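## Task

There are two floor pallets next to the track: a north one toward the -y end and a south one toward the +y end. The south pallet starts with four closed cases and the north with two, and each lid label gives that case's gross weight in kg. Shift cases so that the north pallet carries 41.0 kg or less and the south pallet 15.0 kg or less. All six cases must end resting on a pallet deck, none stacked on another, none overhanging a deck edge by more than about two finger widths, and any case that fell to the floor must finish lid up. Release everything and move the tools away at the end; a result held in place only by the robot does not count.

## Robot and tools

Robot: two arms, left_arm and right_arm, each on its own carriage on a single track along y at x = 0. left_rail carries left_arm on the +y half, right_rail carries right_arm on the -y half. Each arm base sits at x = 0, y = its carriage position_m, z = 0.04 m, and faces +x. The arms' names say nothing about image sides. Each arm ends in a vacuum tool with four cups in two channels: channel a cups at y = -104.5 mm and channel b at y = +104.5 mm (relative to the cup point), both at x = -62 and +62 mm. The cups point along the cup point's +z axis; together the rims cover 227 x 312 mm.

Scene frame (used in result lines): fixed to the table, z = 0 is the table top, +z up, +x the direction the arms face, +y to their left, y = 0 at the track centre. The table spans x from 0.50 m and y from -0.90 to 0.90; outside that the floor is 0.53 m lower, which is where the pallets are. The north pallet is seen by cam_pallet_north (-y end), the south by cam_pallet_south (+y end); +y runs roughly rightward in both. Read lid labels with zoom_image.

execute_actions(actions): a list of actions run one after another. Each action may have "rows", "steps", "until", and device keys "left_rail" / "right_rail". An empty list just returns state and images.
- rows: up to 15 rows, each one control step (1/30 s). Every row is exactly 16 numbers in [-1, 1], always covering both arms: left dx, dy, dz, rx, ry, rz, left suction_a, suction_b, then right dx, dy, dz, rx, ry, rz, right suction_a, suction_b. dx..rz are an offset target, not a pose: measured from where that cup point was at the start of the action (for a call's first action, its last reported pose), expressed in the cup point's own axes. Each row is relative to that same start, not to the previous row. Scale: 1.0 = 0.6 m for dx/dy/dz and 180 degrees for the rotation vector rx/ry/rz. Per step the commanded pose is clipped to 100 mm and 16 degrees from the measured pose. Suction values: above 0.01 = on, 0 = off; they persist, so to keep a tool's state resend its last two values.
- steps: 1 to 450, at least the row count, default 15. After the last row the arm keeps heading to that row's target. Ramp offsets gradually (about 0.01 more per row) to avoid jerks that shake a case loose. Large moves may need a follow-up action.
- until: ends the action early once all conditions hold. Forms: {"<rail>": {"<field>": value}}, numbers needing a comparison like ["<=", 0.5]; {"all": {"status": "ended"}}; {"any": {"status": "ended"}}.
- Rail commands: {"left_rail": {"position_m": p, "speed_m_s": v}} with left_rail p from 0.6 to 3 m, right_rail p from -3 to -0.6 m, v 0.01 to 1 m/s (starts at 1, sticky). position_m is an absolute carriage location. {"stop": true} halts it. An out-of-range value or unknown name rejects the whole call. Wait for arrival with an until on position_status ["!=", "moving"] before placing a tool precisely. A rail moving also shifts its arm's tool by the same amount in y.

zoom_image(camera, region): region [x0, y0, x1, y1] in pixels of that camera's latest image, at most 504 x 504. Image sizes: cam_high, cam_low, cam_pallet_north, cam_pallet_south 672x504; cam_left_wrist, cam_right_wrist 616x616.

finished_scene(scene): pass the current scene number once the goal holds with the tools released and clear. Irreversible.

Results: per arm, cup point end_effector_position (m) and end_effector_quat_wxyz plus velocities; printed position may be off at long reach. Joint positions/velocities: rail, shoulder pan, shoulder lift, elbow, wrist 1, wrist 2, wrist 3. "Hand target" is the pose the controller is chasing. suction_measured_a/b: 0 means no seal, 0.83+ airtight, lower means leakage (cardboard leaks); settles in about 1.3 s. part_present_a/b switch to 1 above 0.09 and back below 0.07. Wrist force/torque are in end-effector axes, noisy with an offset, saturating near 200 N. Rail position_status: moving, done, stopped, contact_stop (pushed against something above ~970 N), time_out, stopped_with_arm (its arm was blocked; send followable rows, then resend), stopped_for_other_arm (clearance check; move the arms apart, wait 30 steps, resend). position_answer not_taken means resend once the carriage stands. "pose unreachable" means the clearance check altered that arm's command.

Gripping: switch a channel on and press both its cups fully flat onto a smooth face; if one cup leaks, neither holds. Cups compress up to 21 mm. To set down, lower in small steps until contact, then in a single action turn both channels off and back the tool straight away. A cup stuck to the table pins the tool; turn it off.

Avoid: exceeding 400 N external force or the joint torque limits (shoulder 656, elbow 385, wrists 95.2 N m), which freeze the arm for 10 s; the arms touching or pressing each other, including held cases and tools; fast or off-centre carries that drop a case; knocking anything out of the work area; releasing with the tool pressed down. For hand-overs, set the case down, turn the giver's suction off before the taker's goes on, and lift the giver clear.

Each tool is called after ">>>" by a JSON object that holds its "name" and its "arguments".

## Session

>>> {"name": "execute_actions", "arguments": {"actions": []}}

Scene clock: 0.00 s.
left_arm: end_effector_position=(+0.8512, +0.9625, +0.4404) suction_measured_a=0.00 part_present_a=0 suction_measured_b=0.00 part_present_b=0 end_effector_quat_wxyz=(+0.001, +0.001, +1.000, -0.001) end_effector_velocity=(+0.000, -0.000, -0.000) end_effector_angular_velocity=(+0.000, +0.000, +0.000) | right_arm: end_effector_position=(+0.8486, -1.0097, +0.4392) suction_measured_a=0.00 part_present_a=0 suction_measured_b=0.00 part_present_b=0 end_effector_quat_wxyz=(-0.001, -0.000, +1.000, +0.000) end_effector_velocity=(+0.000, -0.000, -0.000) end_effector_angular_velocity=(+0.000, +0.000, -0.000)
Joint positions: left_arm=[ 0.964 -0.24  -1.497  2.091 -2.166 -1.572  1.332] | right_arm=[-1.01  -0.239 -1.499  2.094 -2.164 -1.571  1.331]
Joint velocities: left_arm=[ 0. -0.  0. -0.  0. -0. -0.] | right_arm=[ 0. -0.  0. -0.  0. -0. -0.]
Wrist force (N, on the end effector, along its own x y z axes, offset not removed): no reading
Wrist torque (N m, same axes, about the end effector's origin, offset not removed): no reading
Hand target (left_arm): +0.851, +0.963, +0.440; +0.001, +0.001, +1.000, -0.001
Hand target (right_arm): +0.849, -1.010, +0.439; -0.001, -0.000, +1.000, +0.000
left_rail: position_m=0.964 position_m_goal=0.964 speed_m_s=1.00 position_status=done position_answer=taken refusals=0
right_rail: position_m=-1.010 position_m_goal=-1.010 speed_m_s=1.00 position_status=done position_answer=taken refusals=0

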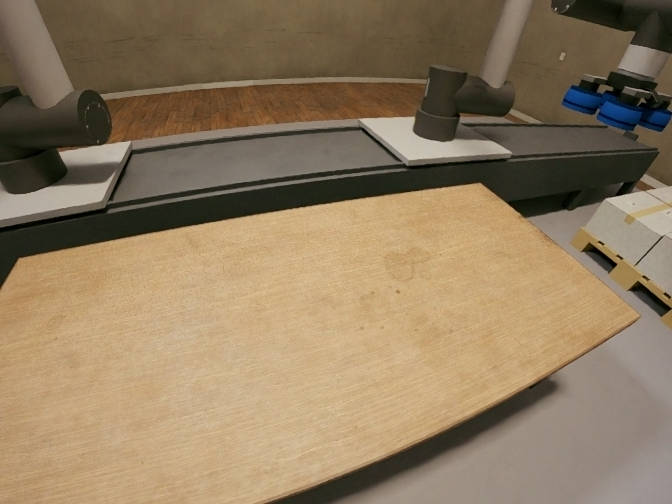

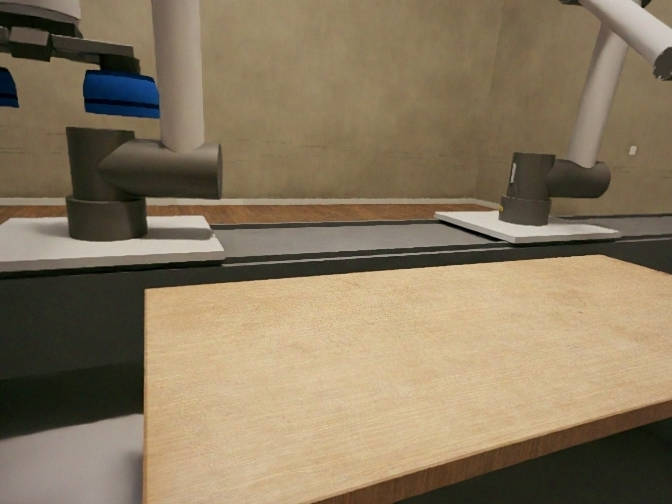

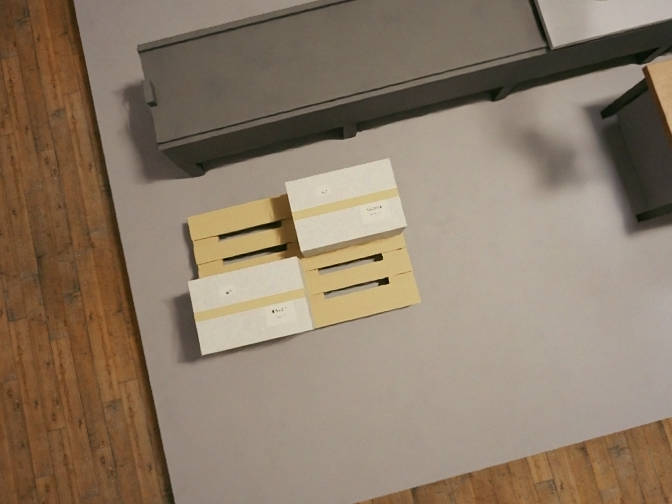

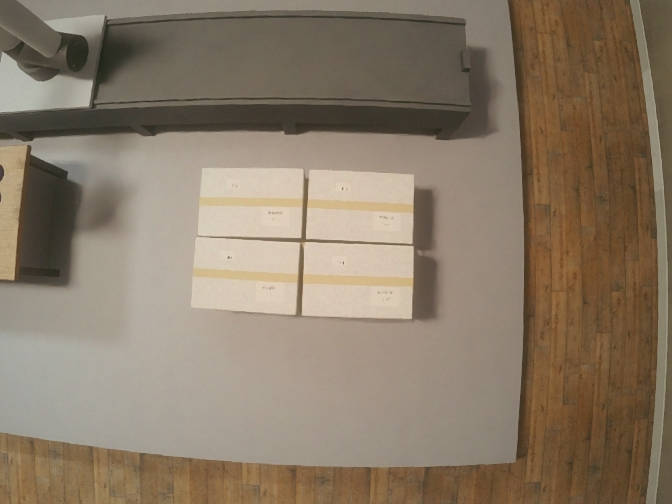

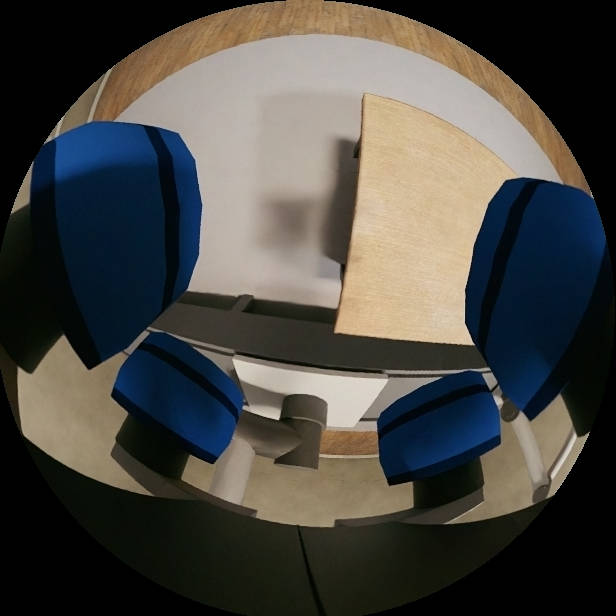

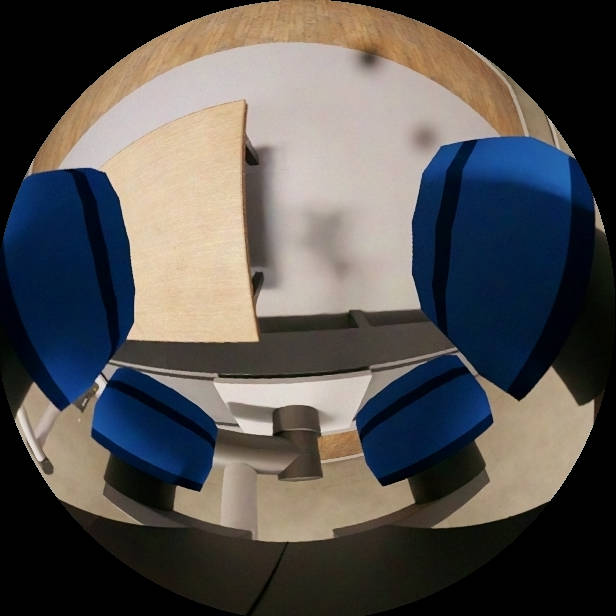

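>>> {"name": "zoom_image", "arguments": {"camera": "cam_pallet_south", "region": [180, 150, 440, 330]}}

>>> {"name": "zoom_image", "arguments": {"camera": "cam_pallet_north", "region": [170, 140, 440, 370]}}

Region (180, 150, 440, 330) of cam_pallet_south's 672x504 image, scaled by 1.938, with more detail than that image has; it fills the top 349 rows of this view, and the rest is white.

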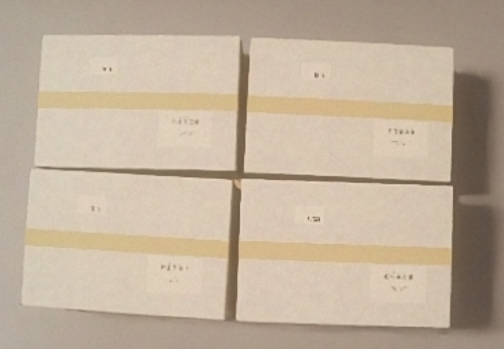

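Region (170, 140, 440, 370) of cam_pallet_north's 672x504 image, scaled by 1.867, with more detail than that image has; it fills the top 429 rows of this view, and the rest is white.

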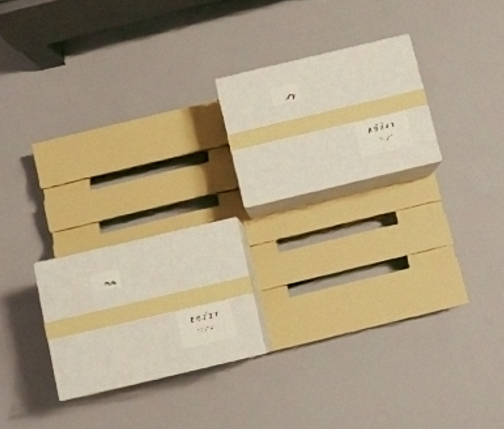

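>>> {"name": "zoom_image", "arguments": {"camera": "cam_pallet_south", "region": [210, 170, 310, 240]}}

>>> {"name": "zoom_image", "arguments": {"camera": "cam_pallet_south", "region": [320, 175, 420, 245]}}

>>> {"name": "zoom_image", "arguments": {"camera": "cam_pallet_south", "region": [210, 240, 310, 310]}}

>>> {"name": "zoom_image", "arguments": {"camera": "cam_pallet_south", "region": [320, 245, 420, 315]}}

>>> {"name": "zoom_image", "arguments": {"camera": "cam_pallet_north", "region": [300, 170, 400, 240]}}

>>> {"name": "zoom_image", "arguments": {"camera": "cam_pallet_north", "region": [210, 270, 310, 340]}}

Region (210, 170, 310, 240) of cam_pallet_south's 672x504 image, scaled by 5.040, with more detail than that image has; it fills the top 353 rows of this view, and the rest is white.

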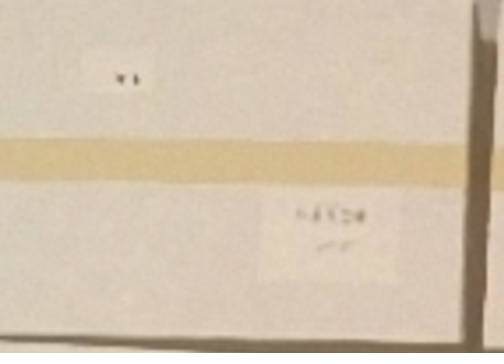

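Region (320, 175, 420, 245) of cam_pallet_south's 672x504 image, scaled by 5.040, with more detail than that image has; it fills the top 353 rows of this view, and the rest is white.

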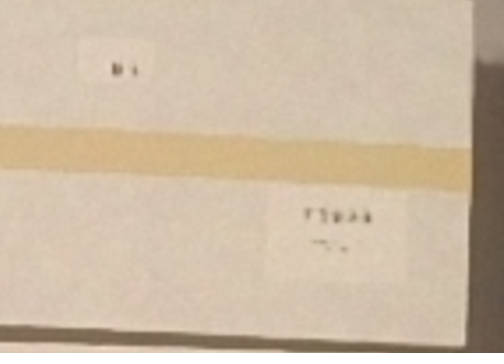

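Region (210, 240, 310, 310) of cam_pallet_south's 672x504 image, scaled by 5.040, with more detail than that image has; it fills the top 353 rows of this view, and the rest is white.

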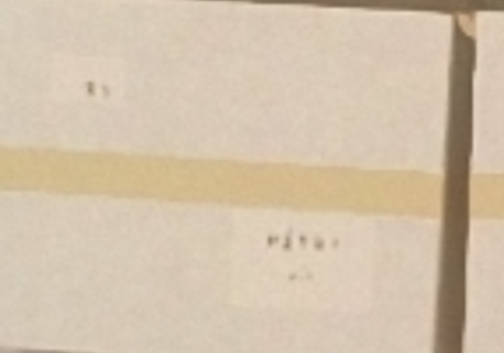

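Region (320, 245, 420, 315) of cam_pallet_south's 672x504 image, scaled by 5.040, with more detail than that image has; it fills the top 353 rows of this view, and the rest is white.

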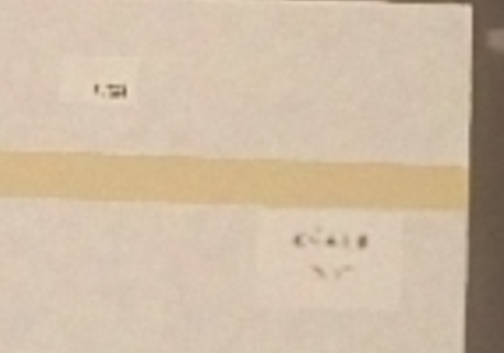

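Region (300, 170, 400, 240) of cam_pallet_north's 672x504 image, scaled by 5.040, with more detail than that image has; it fills the top 353 rows of this view, and the rest is white.

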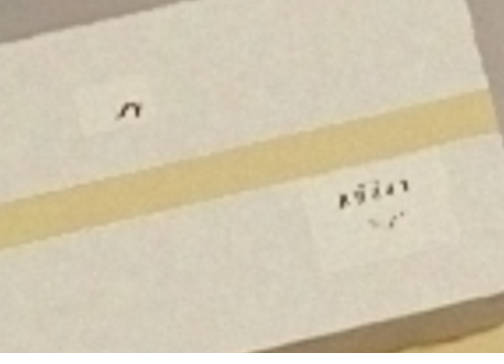

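Region (210, 270, 310, 340) of cam_pallet_north's 672x504 image, scaled by 5.040, with more detail than that image has; it fills the top 353 rows of this view, and the rest is white.

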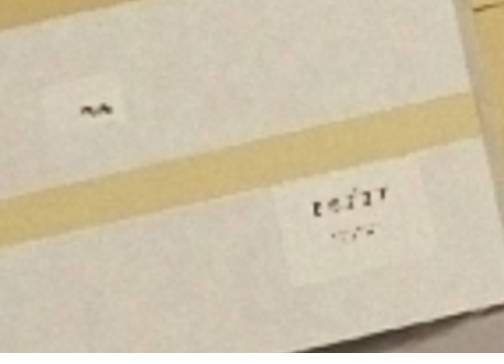

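>>> {"name": "execute_actions", "arguments": {"actions": [{"left_rail":{"position_m":2.2},"right_rail":{"position_m":-2.3},"steps":150,"until":{"all":{"status":"ended"}}},{"rows":[[0,0,0.5,0,0,0,0,0,0,0,0.5,0,0,0,0,0]],"steps":45}]}}

Scene clock: 4.40 s.
left_arm: end_effector_position=(+0.8512, +2.1981, +0.1402) suction_measured_a=0.00 part_present_a=0 suction_measured_b=0.00 part_present_b=0 end_effector_quat_wxyz=(+0.001, +0.001, +1.000, -0.001) end_effector_velocity=(+0.000, +0.000, -0.001) end_effector_angular_velocity=(-0.000, -0.000, +0.000) | right_arm: end_effector_position=(+0.8484, -2.2998, +0.1397) suction_measured_a=0.00 part_present_a=0 suction_measured_b=0.00 part_present_b=0 end_effector_quat_wxyz=(-0.001, -0.000, +1.000, +0.000) end_effector_velocity=(+0.000, +0.000, -0.001) end_effector_angular_velocity=(-0.000, -0.000, +0.000)
Joint positions: left_arm=[ 2.2   -0.24  -1.18   2.267 -2.659 -1.572  1.332] | right_arm=[-2.3   -0.239 -1.181  2.27  -2.657 -1.571  1.331]
Joint velocities: left_arm=[ 0.     0.     0.001 -0.    -0.001  0.     0.   ] | right_arm=[ 0.     0.     0.001 -0.    -0.001  0.     0.   ]
Wrist force (N, on the end effector, along its own x y z axes, offset not removed): left_arm=[3.8 -0.5 1.8] | right_arm=[-2.1 1.2 -2.5]
Wrist torque (N m, same axes, about the end effector's origin, offset not removed): left_arm=[-0.35 -0.47 0.30] | right_arm=[-0.29 -0.13 -0.40]
Hand target (left_arm): +0.851, +2.198, +0.140; +0.001, +0.001, +1.000, -0.001
Hand target (right_arm): +0.848, -2.300, +0.140; -0.001, -0.000, +1.000, +0.000
Off the commanded pose (left_arm): 0.001 m, 0 deg.
Off the commanded pose (right_arm): 0.001 m, 0 deg.
left_rail: position_m=2.200 position_m_goal=2.200 speed_m_s=1.00 position_status=done position_answer=taken refusals=0
right_rail: position_m=-2.300 position_m_goal=-2.300 speed_m_s=1.00 position_status=done position_answer=taken refusals=0

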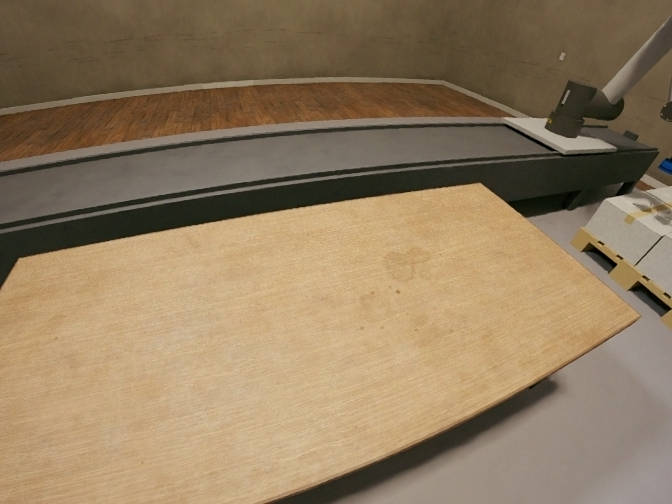

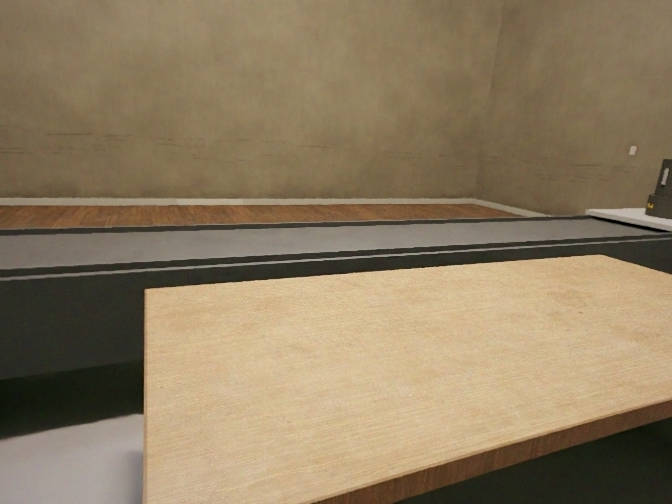

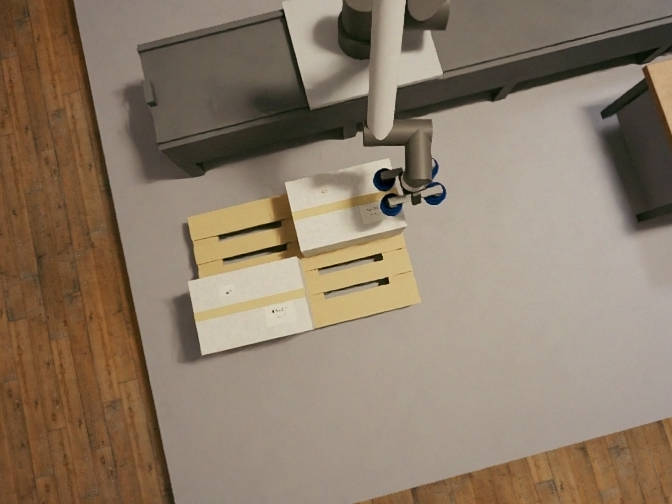

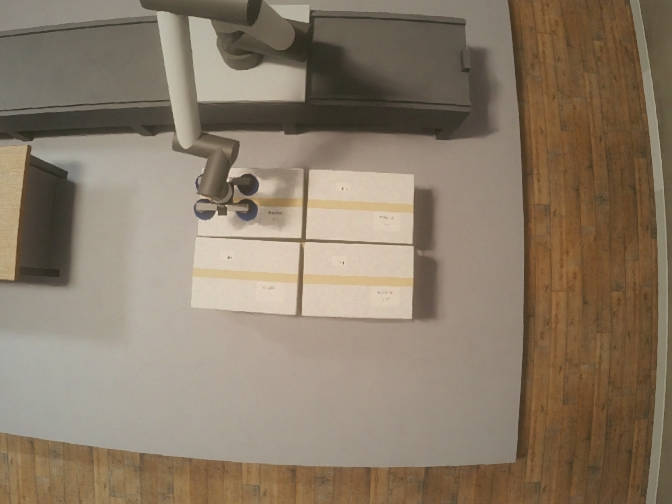

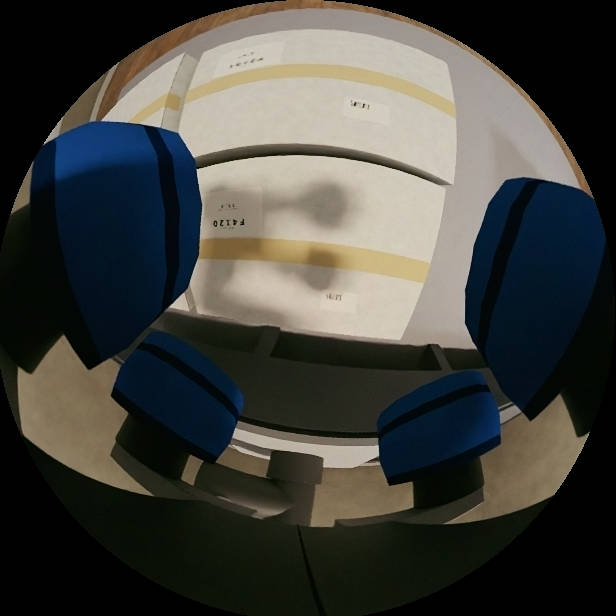

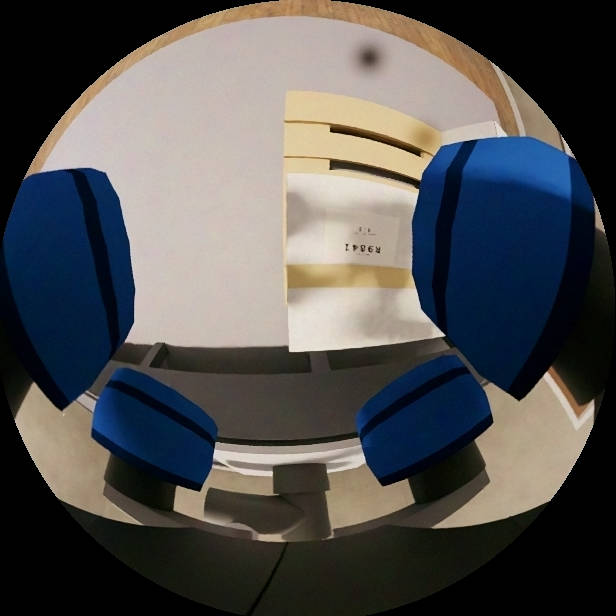

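>>> {"name": "zoom_image", "arguments": {"camera": "cam_left_wrist", "region": [190, 30, 410, 330]}}

>>> {"name": "zoom_image", "arguments": {"camera": "cam_right_wrist", "region": [280, 170, 440, 330]}}

Region (190, 30, 410, 330) of cam_left_wrist's 616x616 image, scaled by 1.680, with more detail than that image has; it fills the left 370 columns of this view, and the rest is white.

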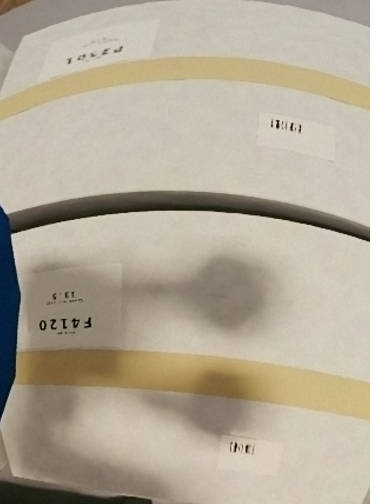

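Region (280, 170, 440, 330) of cam_right_wrist's 616x616 image, scaled by 3.150, with more detail than that image has.

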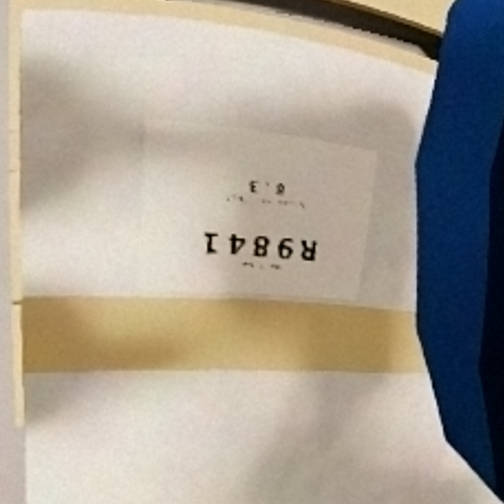

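>>> {"name": "zoom_image", "arguments": {"camera": "cam_right_wrist", "region": [335, 215, 395, 265]}}

>>> {"name": "zoom_image", "arguments": {"camera": "cam_left_wrist", "region": [200, 190, 260, 240]}}

Region (335, 215, 395, 265) of cam_right_wrist's 616x616 image, scaled by 8.400, with more detail than that image has.

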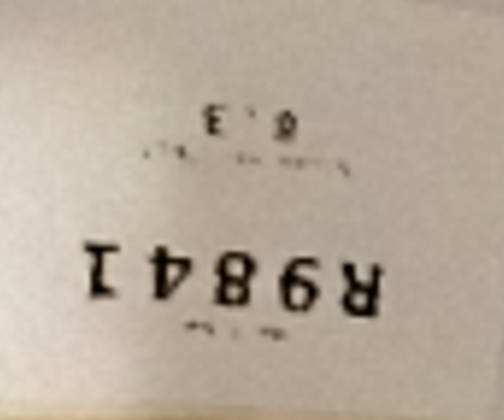

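Region (200, 190, 260, 240) of cam_left_wrist's 616x616 image, scaled by 8.400, with more detail than that image has.

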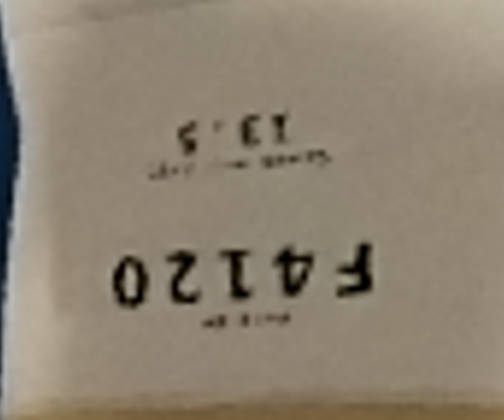

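>>> {"name": "execute_actions", "arguments": {"actions": [{"left_rail":{"position_m":2.36},"right_rail":{"position_m":-2.44},"rows":[[-0.2,0,0.17,0,0,0,0,0,0,0,0.17,0,0,0,0,0]],"steps":35}]}}

>>> {"name": "zoom_image", "arguments": {"camera": "cam_left_wrist", "region": [200, 50, 430, 350]}}

>>> {"name": "zoom_image", "arguments": {"camera": "cam_right_wrist", "region": [240, 180, 380, 320]}}

Scene clock: 6.93 s.
left_arm: end_effector_position=(+0.9711, +2.3580, +0.0381) suction_measured_a=0.00 part_present_a=0 suction_measured_b=0.00 part_present_b=0 end_effector_quat_wxyz=(+0.001, +0.001, +1.000, -0.001) end_effector_velocity=(+0.001, +0.000, -0.000) end_effector_angular_velocity=(-0.000, +0.000, +0.000) | right_arm: end_effector_position=(+0.8484, -2.4399, +0.0379) suction_measured_a=0.00 part_present_a=0 suction_measured_b=0.00 part_present_b=0 end_effector_quat_wxyz=(-0.001, -0.000, +1.000, +0.000) end_effector_velocity=(+0.000, +0.000, -0.000) end_effector_angular_velocity=(-0.000, -0.000, +0.000)
Joint positions: left_arm=[ 2.36  -0.21  -0.972  2.112 -2.712 -1.572  1.362] | right_arm=[-2.44  -0.239 -1.038  2.291 -2.822 -1.571  1.331]
Joint velocities: left_arm=[ 0.     0.     0.001 -0.001  0.    -0.     0.   ] | right_arm=[ 0.  0.  0. -0. -0. -0.  0.]
Wrist force (N, on the end effector, along its own x y z axes, offset not removed): left_arm=[4.0 -3.3 4.4] | right_arm=[1.5 0.6 -1.7]
Wrist torque (N m, same axes, about the end effector's origin, offset not removed): left_arm=[-0.74 -0.45 0.27] | right_arm=[-0.42 -0.71 -0.44]
Hand target (left_arm): +0.971, +2.358, +0.038; +0.001, +0.001, +1.000, -0.001
Hand target (right_arm): +0.848, -2.440, +0.038; -0.001, -0.000, +1.000, +0.000
Off the commanded pose (left_arm): 0.000 m, 0 deg.
Off the commanded pose (right_arm): 0.000 m, 0 deg.
left_rail: position_m=2.360 position_m_goal=2.360 speed_m_s=1.00 position_status=done position_answer=taken refusals=0
right_rail: position_m=-2.440 position_m_goal=-2.440 speed_m_s=1.00 position_status=done position_answer=taken refusals=0

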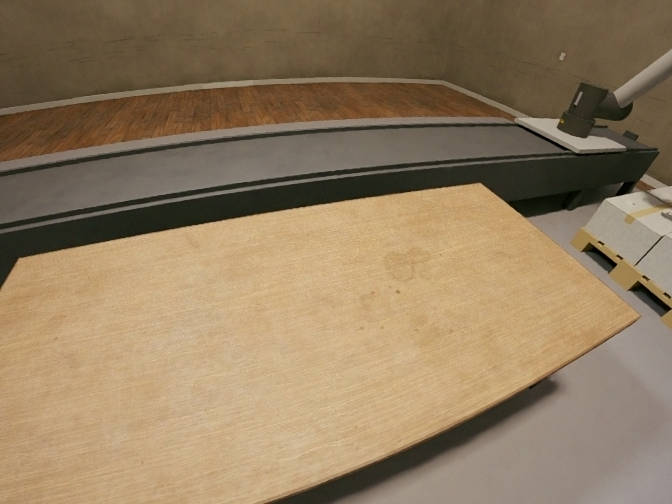

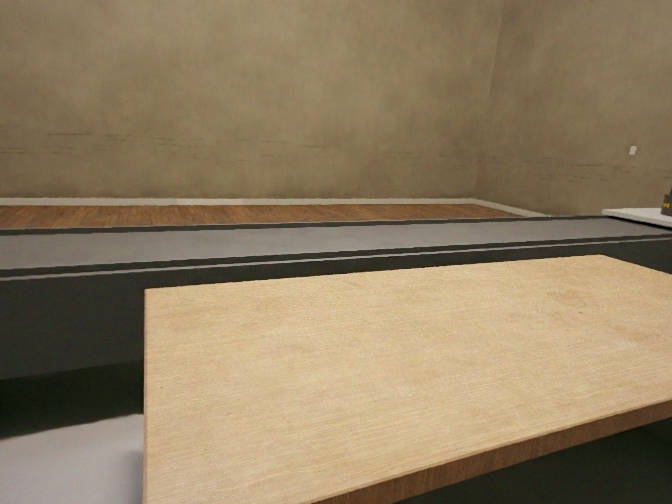

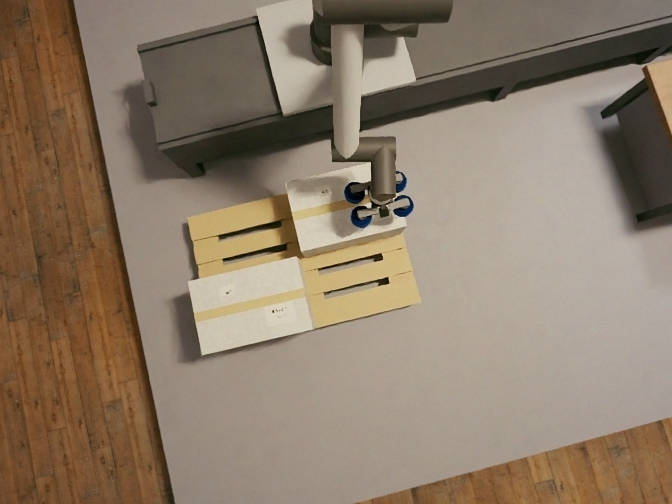

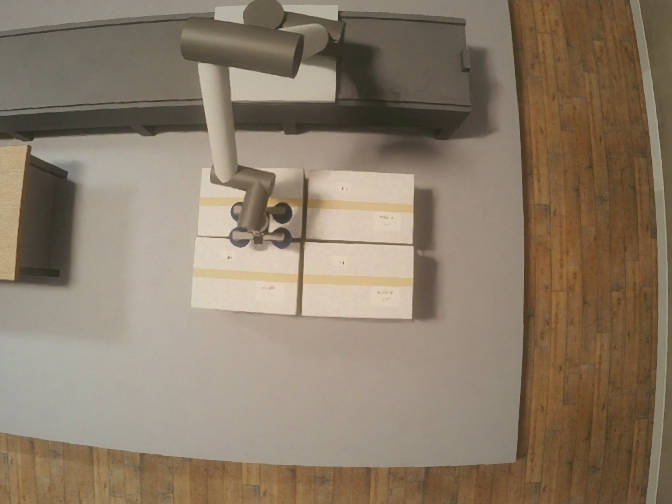

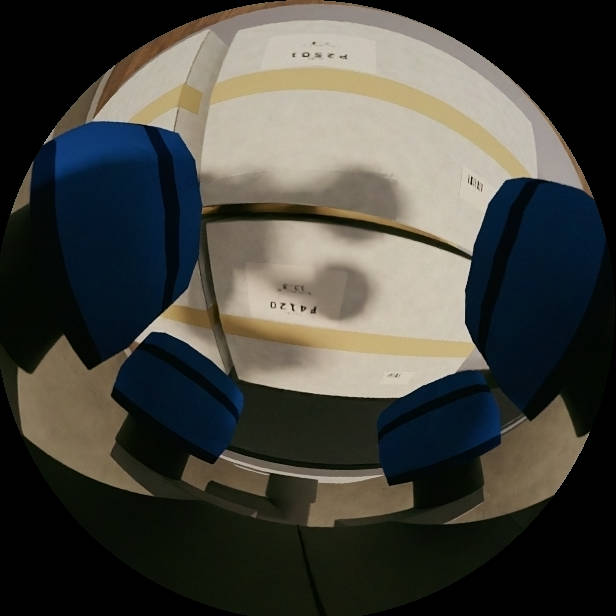

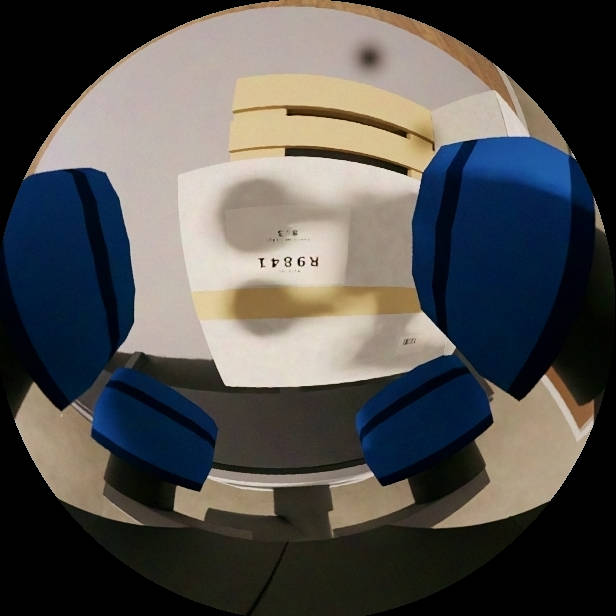

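Region (200, 50, 430, 350) of cam_left_wrist's 616x616 image, scaled by 1.680, with more detail than that image has; it fills the left 386 columns of this view, and the rest is white.

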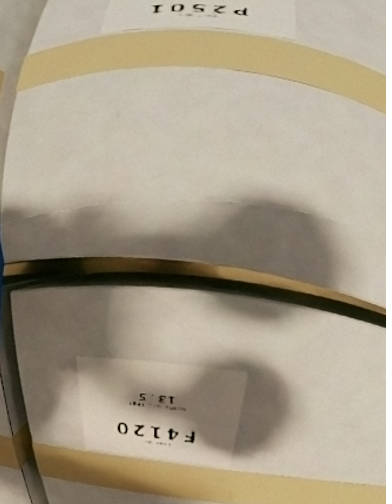

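Region (240, 180, 380, 320) of cam_right_wrist's 616x616 image, scaled by 3.600, with more detail than that image has.

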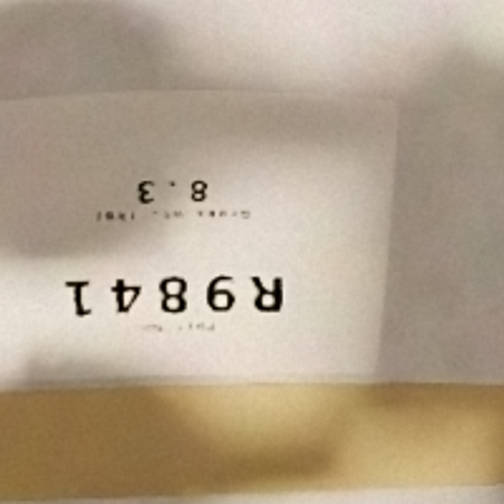

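>>> {"name": "execute_actions", "arguments": {"actions": [{"right_rail":{"position_m":-3.0},"rows":[[-0.63,-0.05,0,0,0,0,0,0,-0.75,-0.1,0,0,0,0,0,0]],"steps":45}]}}

>>> {"name": "zoom_image", "arguments": {"camera": "cam_left_wrist", "region": [220, 170, 400, 350]}}

>>> {"name": "zoom_image", "arguments": {"camera": "cam_right_wrist", "region": [220, 170, 400, 350]}}

Scene clock: 8.83 s.
left_arm: end_effector_position=(+1.3483, +2.3275, +0.0381) suction_measured_a=0.00 part_present_a=0 suction_measured_b=0.00 part_present_b=0 end_effector_quat_wxyz=(+0.001, +0.001, +1.000, -0.001) end_effector_velocity=(+0.004, -0.000, -0.000) end_effector_angular_velocity=(+0.000, +0.001, -0.000) | right_arm: end_effector_position=(+1.2968, -3.0598, +0.0380) suction_measured_a=0.00 part_present_a=0 suction_measured_b=0.00 part_present_b=0 end_effector_quat_wxyz=(-0.001, -0.000, +1.000, +0.000) end_effector_velocity=(+0.014, -0.002, -0.002) end_effector_angular_velocity=(+0.000, +0.003, -0.000)
Joint positions: left_arm=[ 2.36  -0.173 -0.709  1.486 -2.35  -1.572  1.399] | right_arm=[-3.    -0.202 -0.749  1.578 -2.398 -1.571  1.369]
Joint velocities: left_arm=[ 0.     0.     0.004 -0.008  0.005 -0.     0.   ] | right_arm=[ 0.     0.001  0.013 -0.027  0.017 -0.001  0.001]
Wrist force (N, on the end effector, along its own x y z axes, offset not removed): left_arm=[5.7 -0.2 2.7] | right_arm=[1.0 -0.3 -2.2]
Wrist torque (N m, same axes, about the end effector's origin, offset not removed): left_arm=[-0.29 -0.68 0.35] | right_arm=[-0.48 -0.57 -0.50]
Hand target (left_arm): +1.349, +2.327, +0.038; +0.001, +0.001, +1.000, -0.001
Hand target (right_arm): +1.299, -3.060, +0.038; -0.001, -0.000, +1.000, +0.000
Off the commanded pose (left_arm): 0.001 m, 0 deg.
Off the commanded pose (right_arm): 0.002 m, 0 deg.
left_rail: position_m=2.360 position_m_goal=2.360 speed_m_s=1.00 position_status=done position_answer=taken refusals=0
right_rail: position_m=-3.000 position_m_goal=-3.000 speed_m_s=1.00 position_status=done position_answer=taken refusals=0

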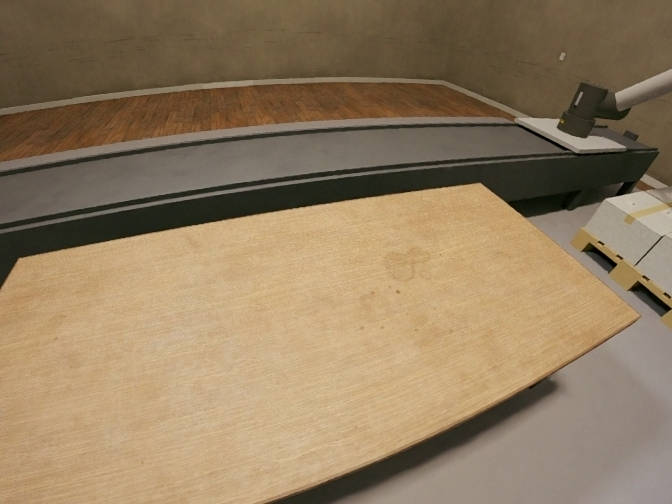

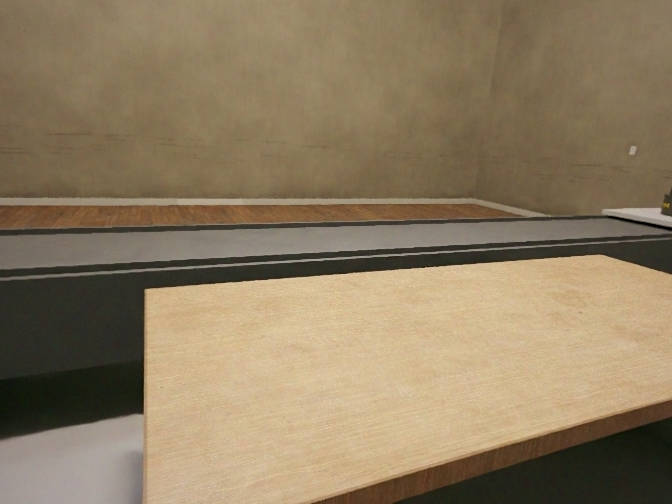

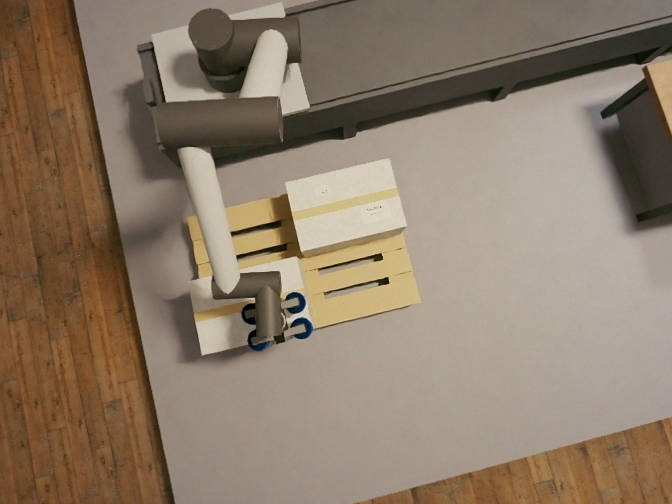

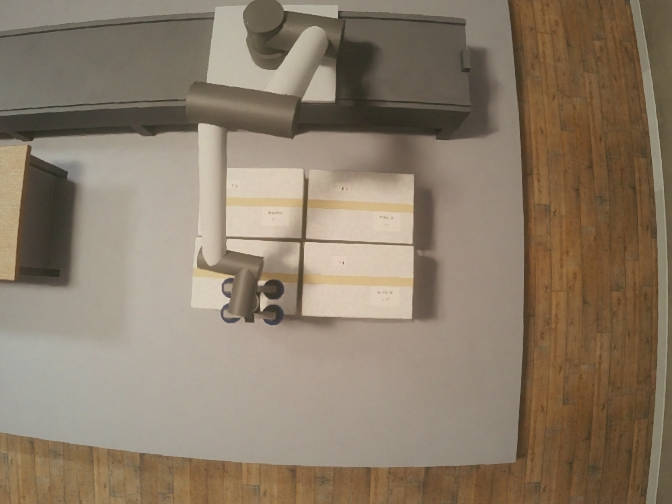

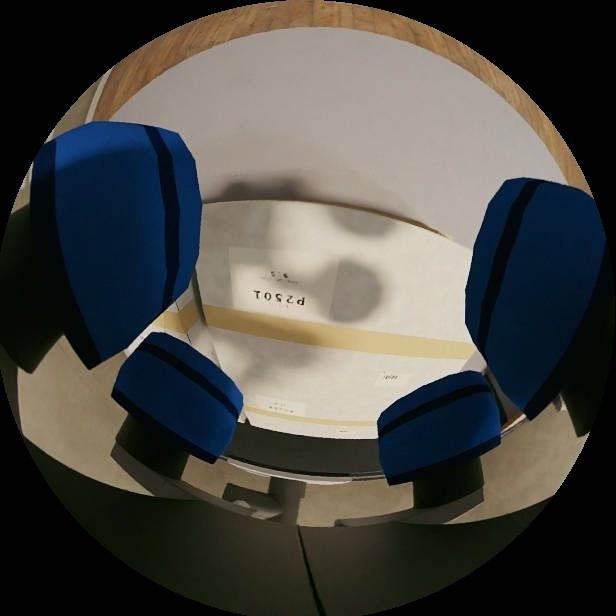

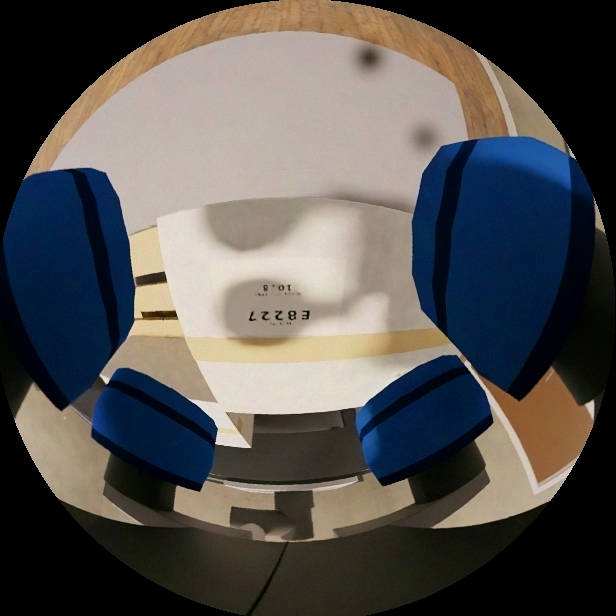

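Region (220, 170, 400, 350) of cam_left_wrist's 616x616 image, scaled by 2.800, with more detail than that image has.

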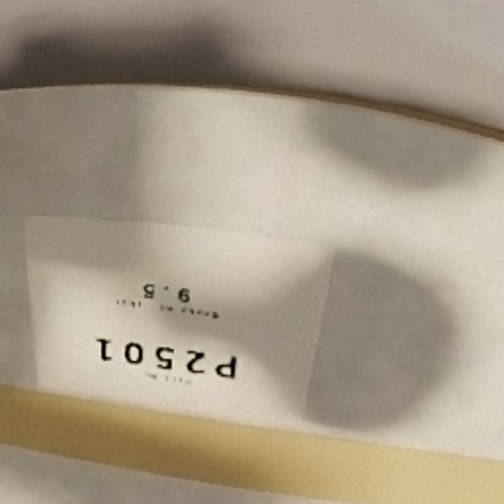

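Region (220, 170, 400, 350) of cam_right_wrist's 616x616 image, scaled by 2.800, with more detail than that image has.

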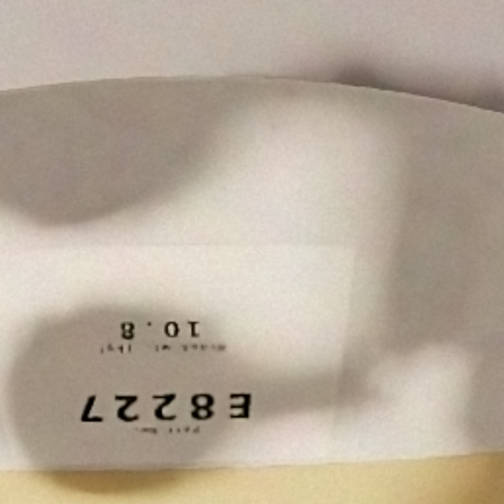

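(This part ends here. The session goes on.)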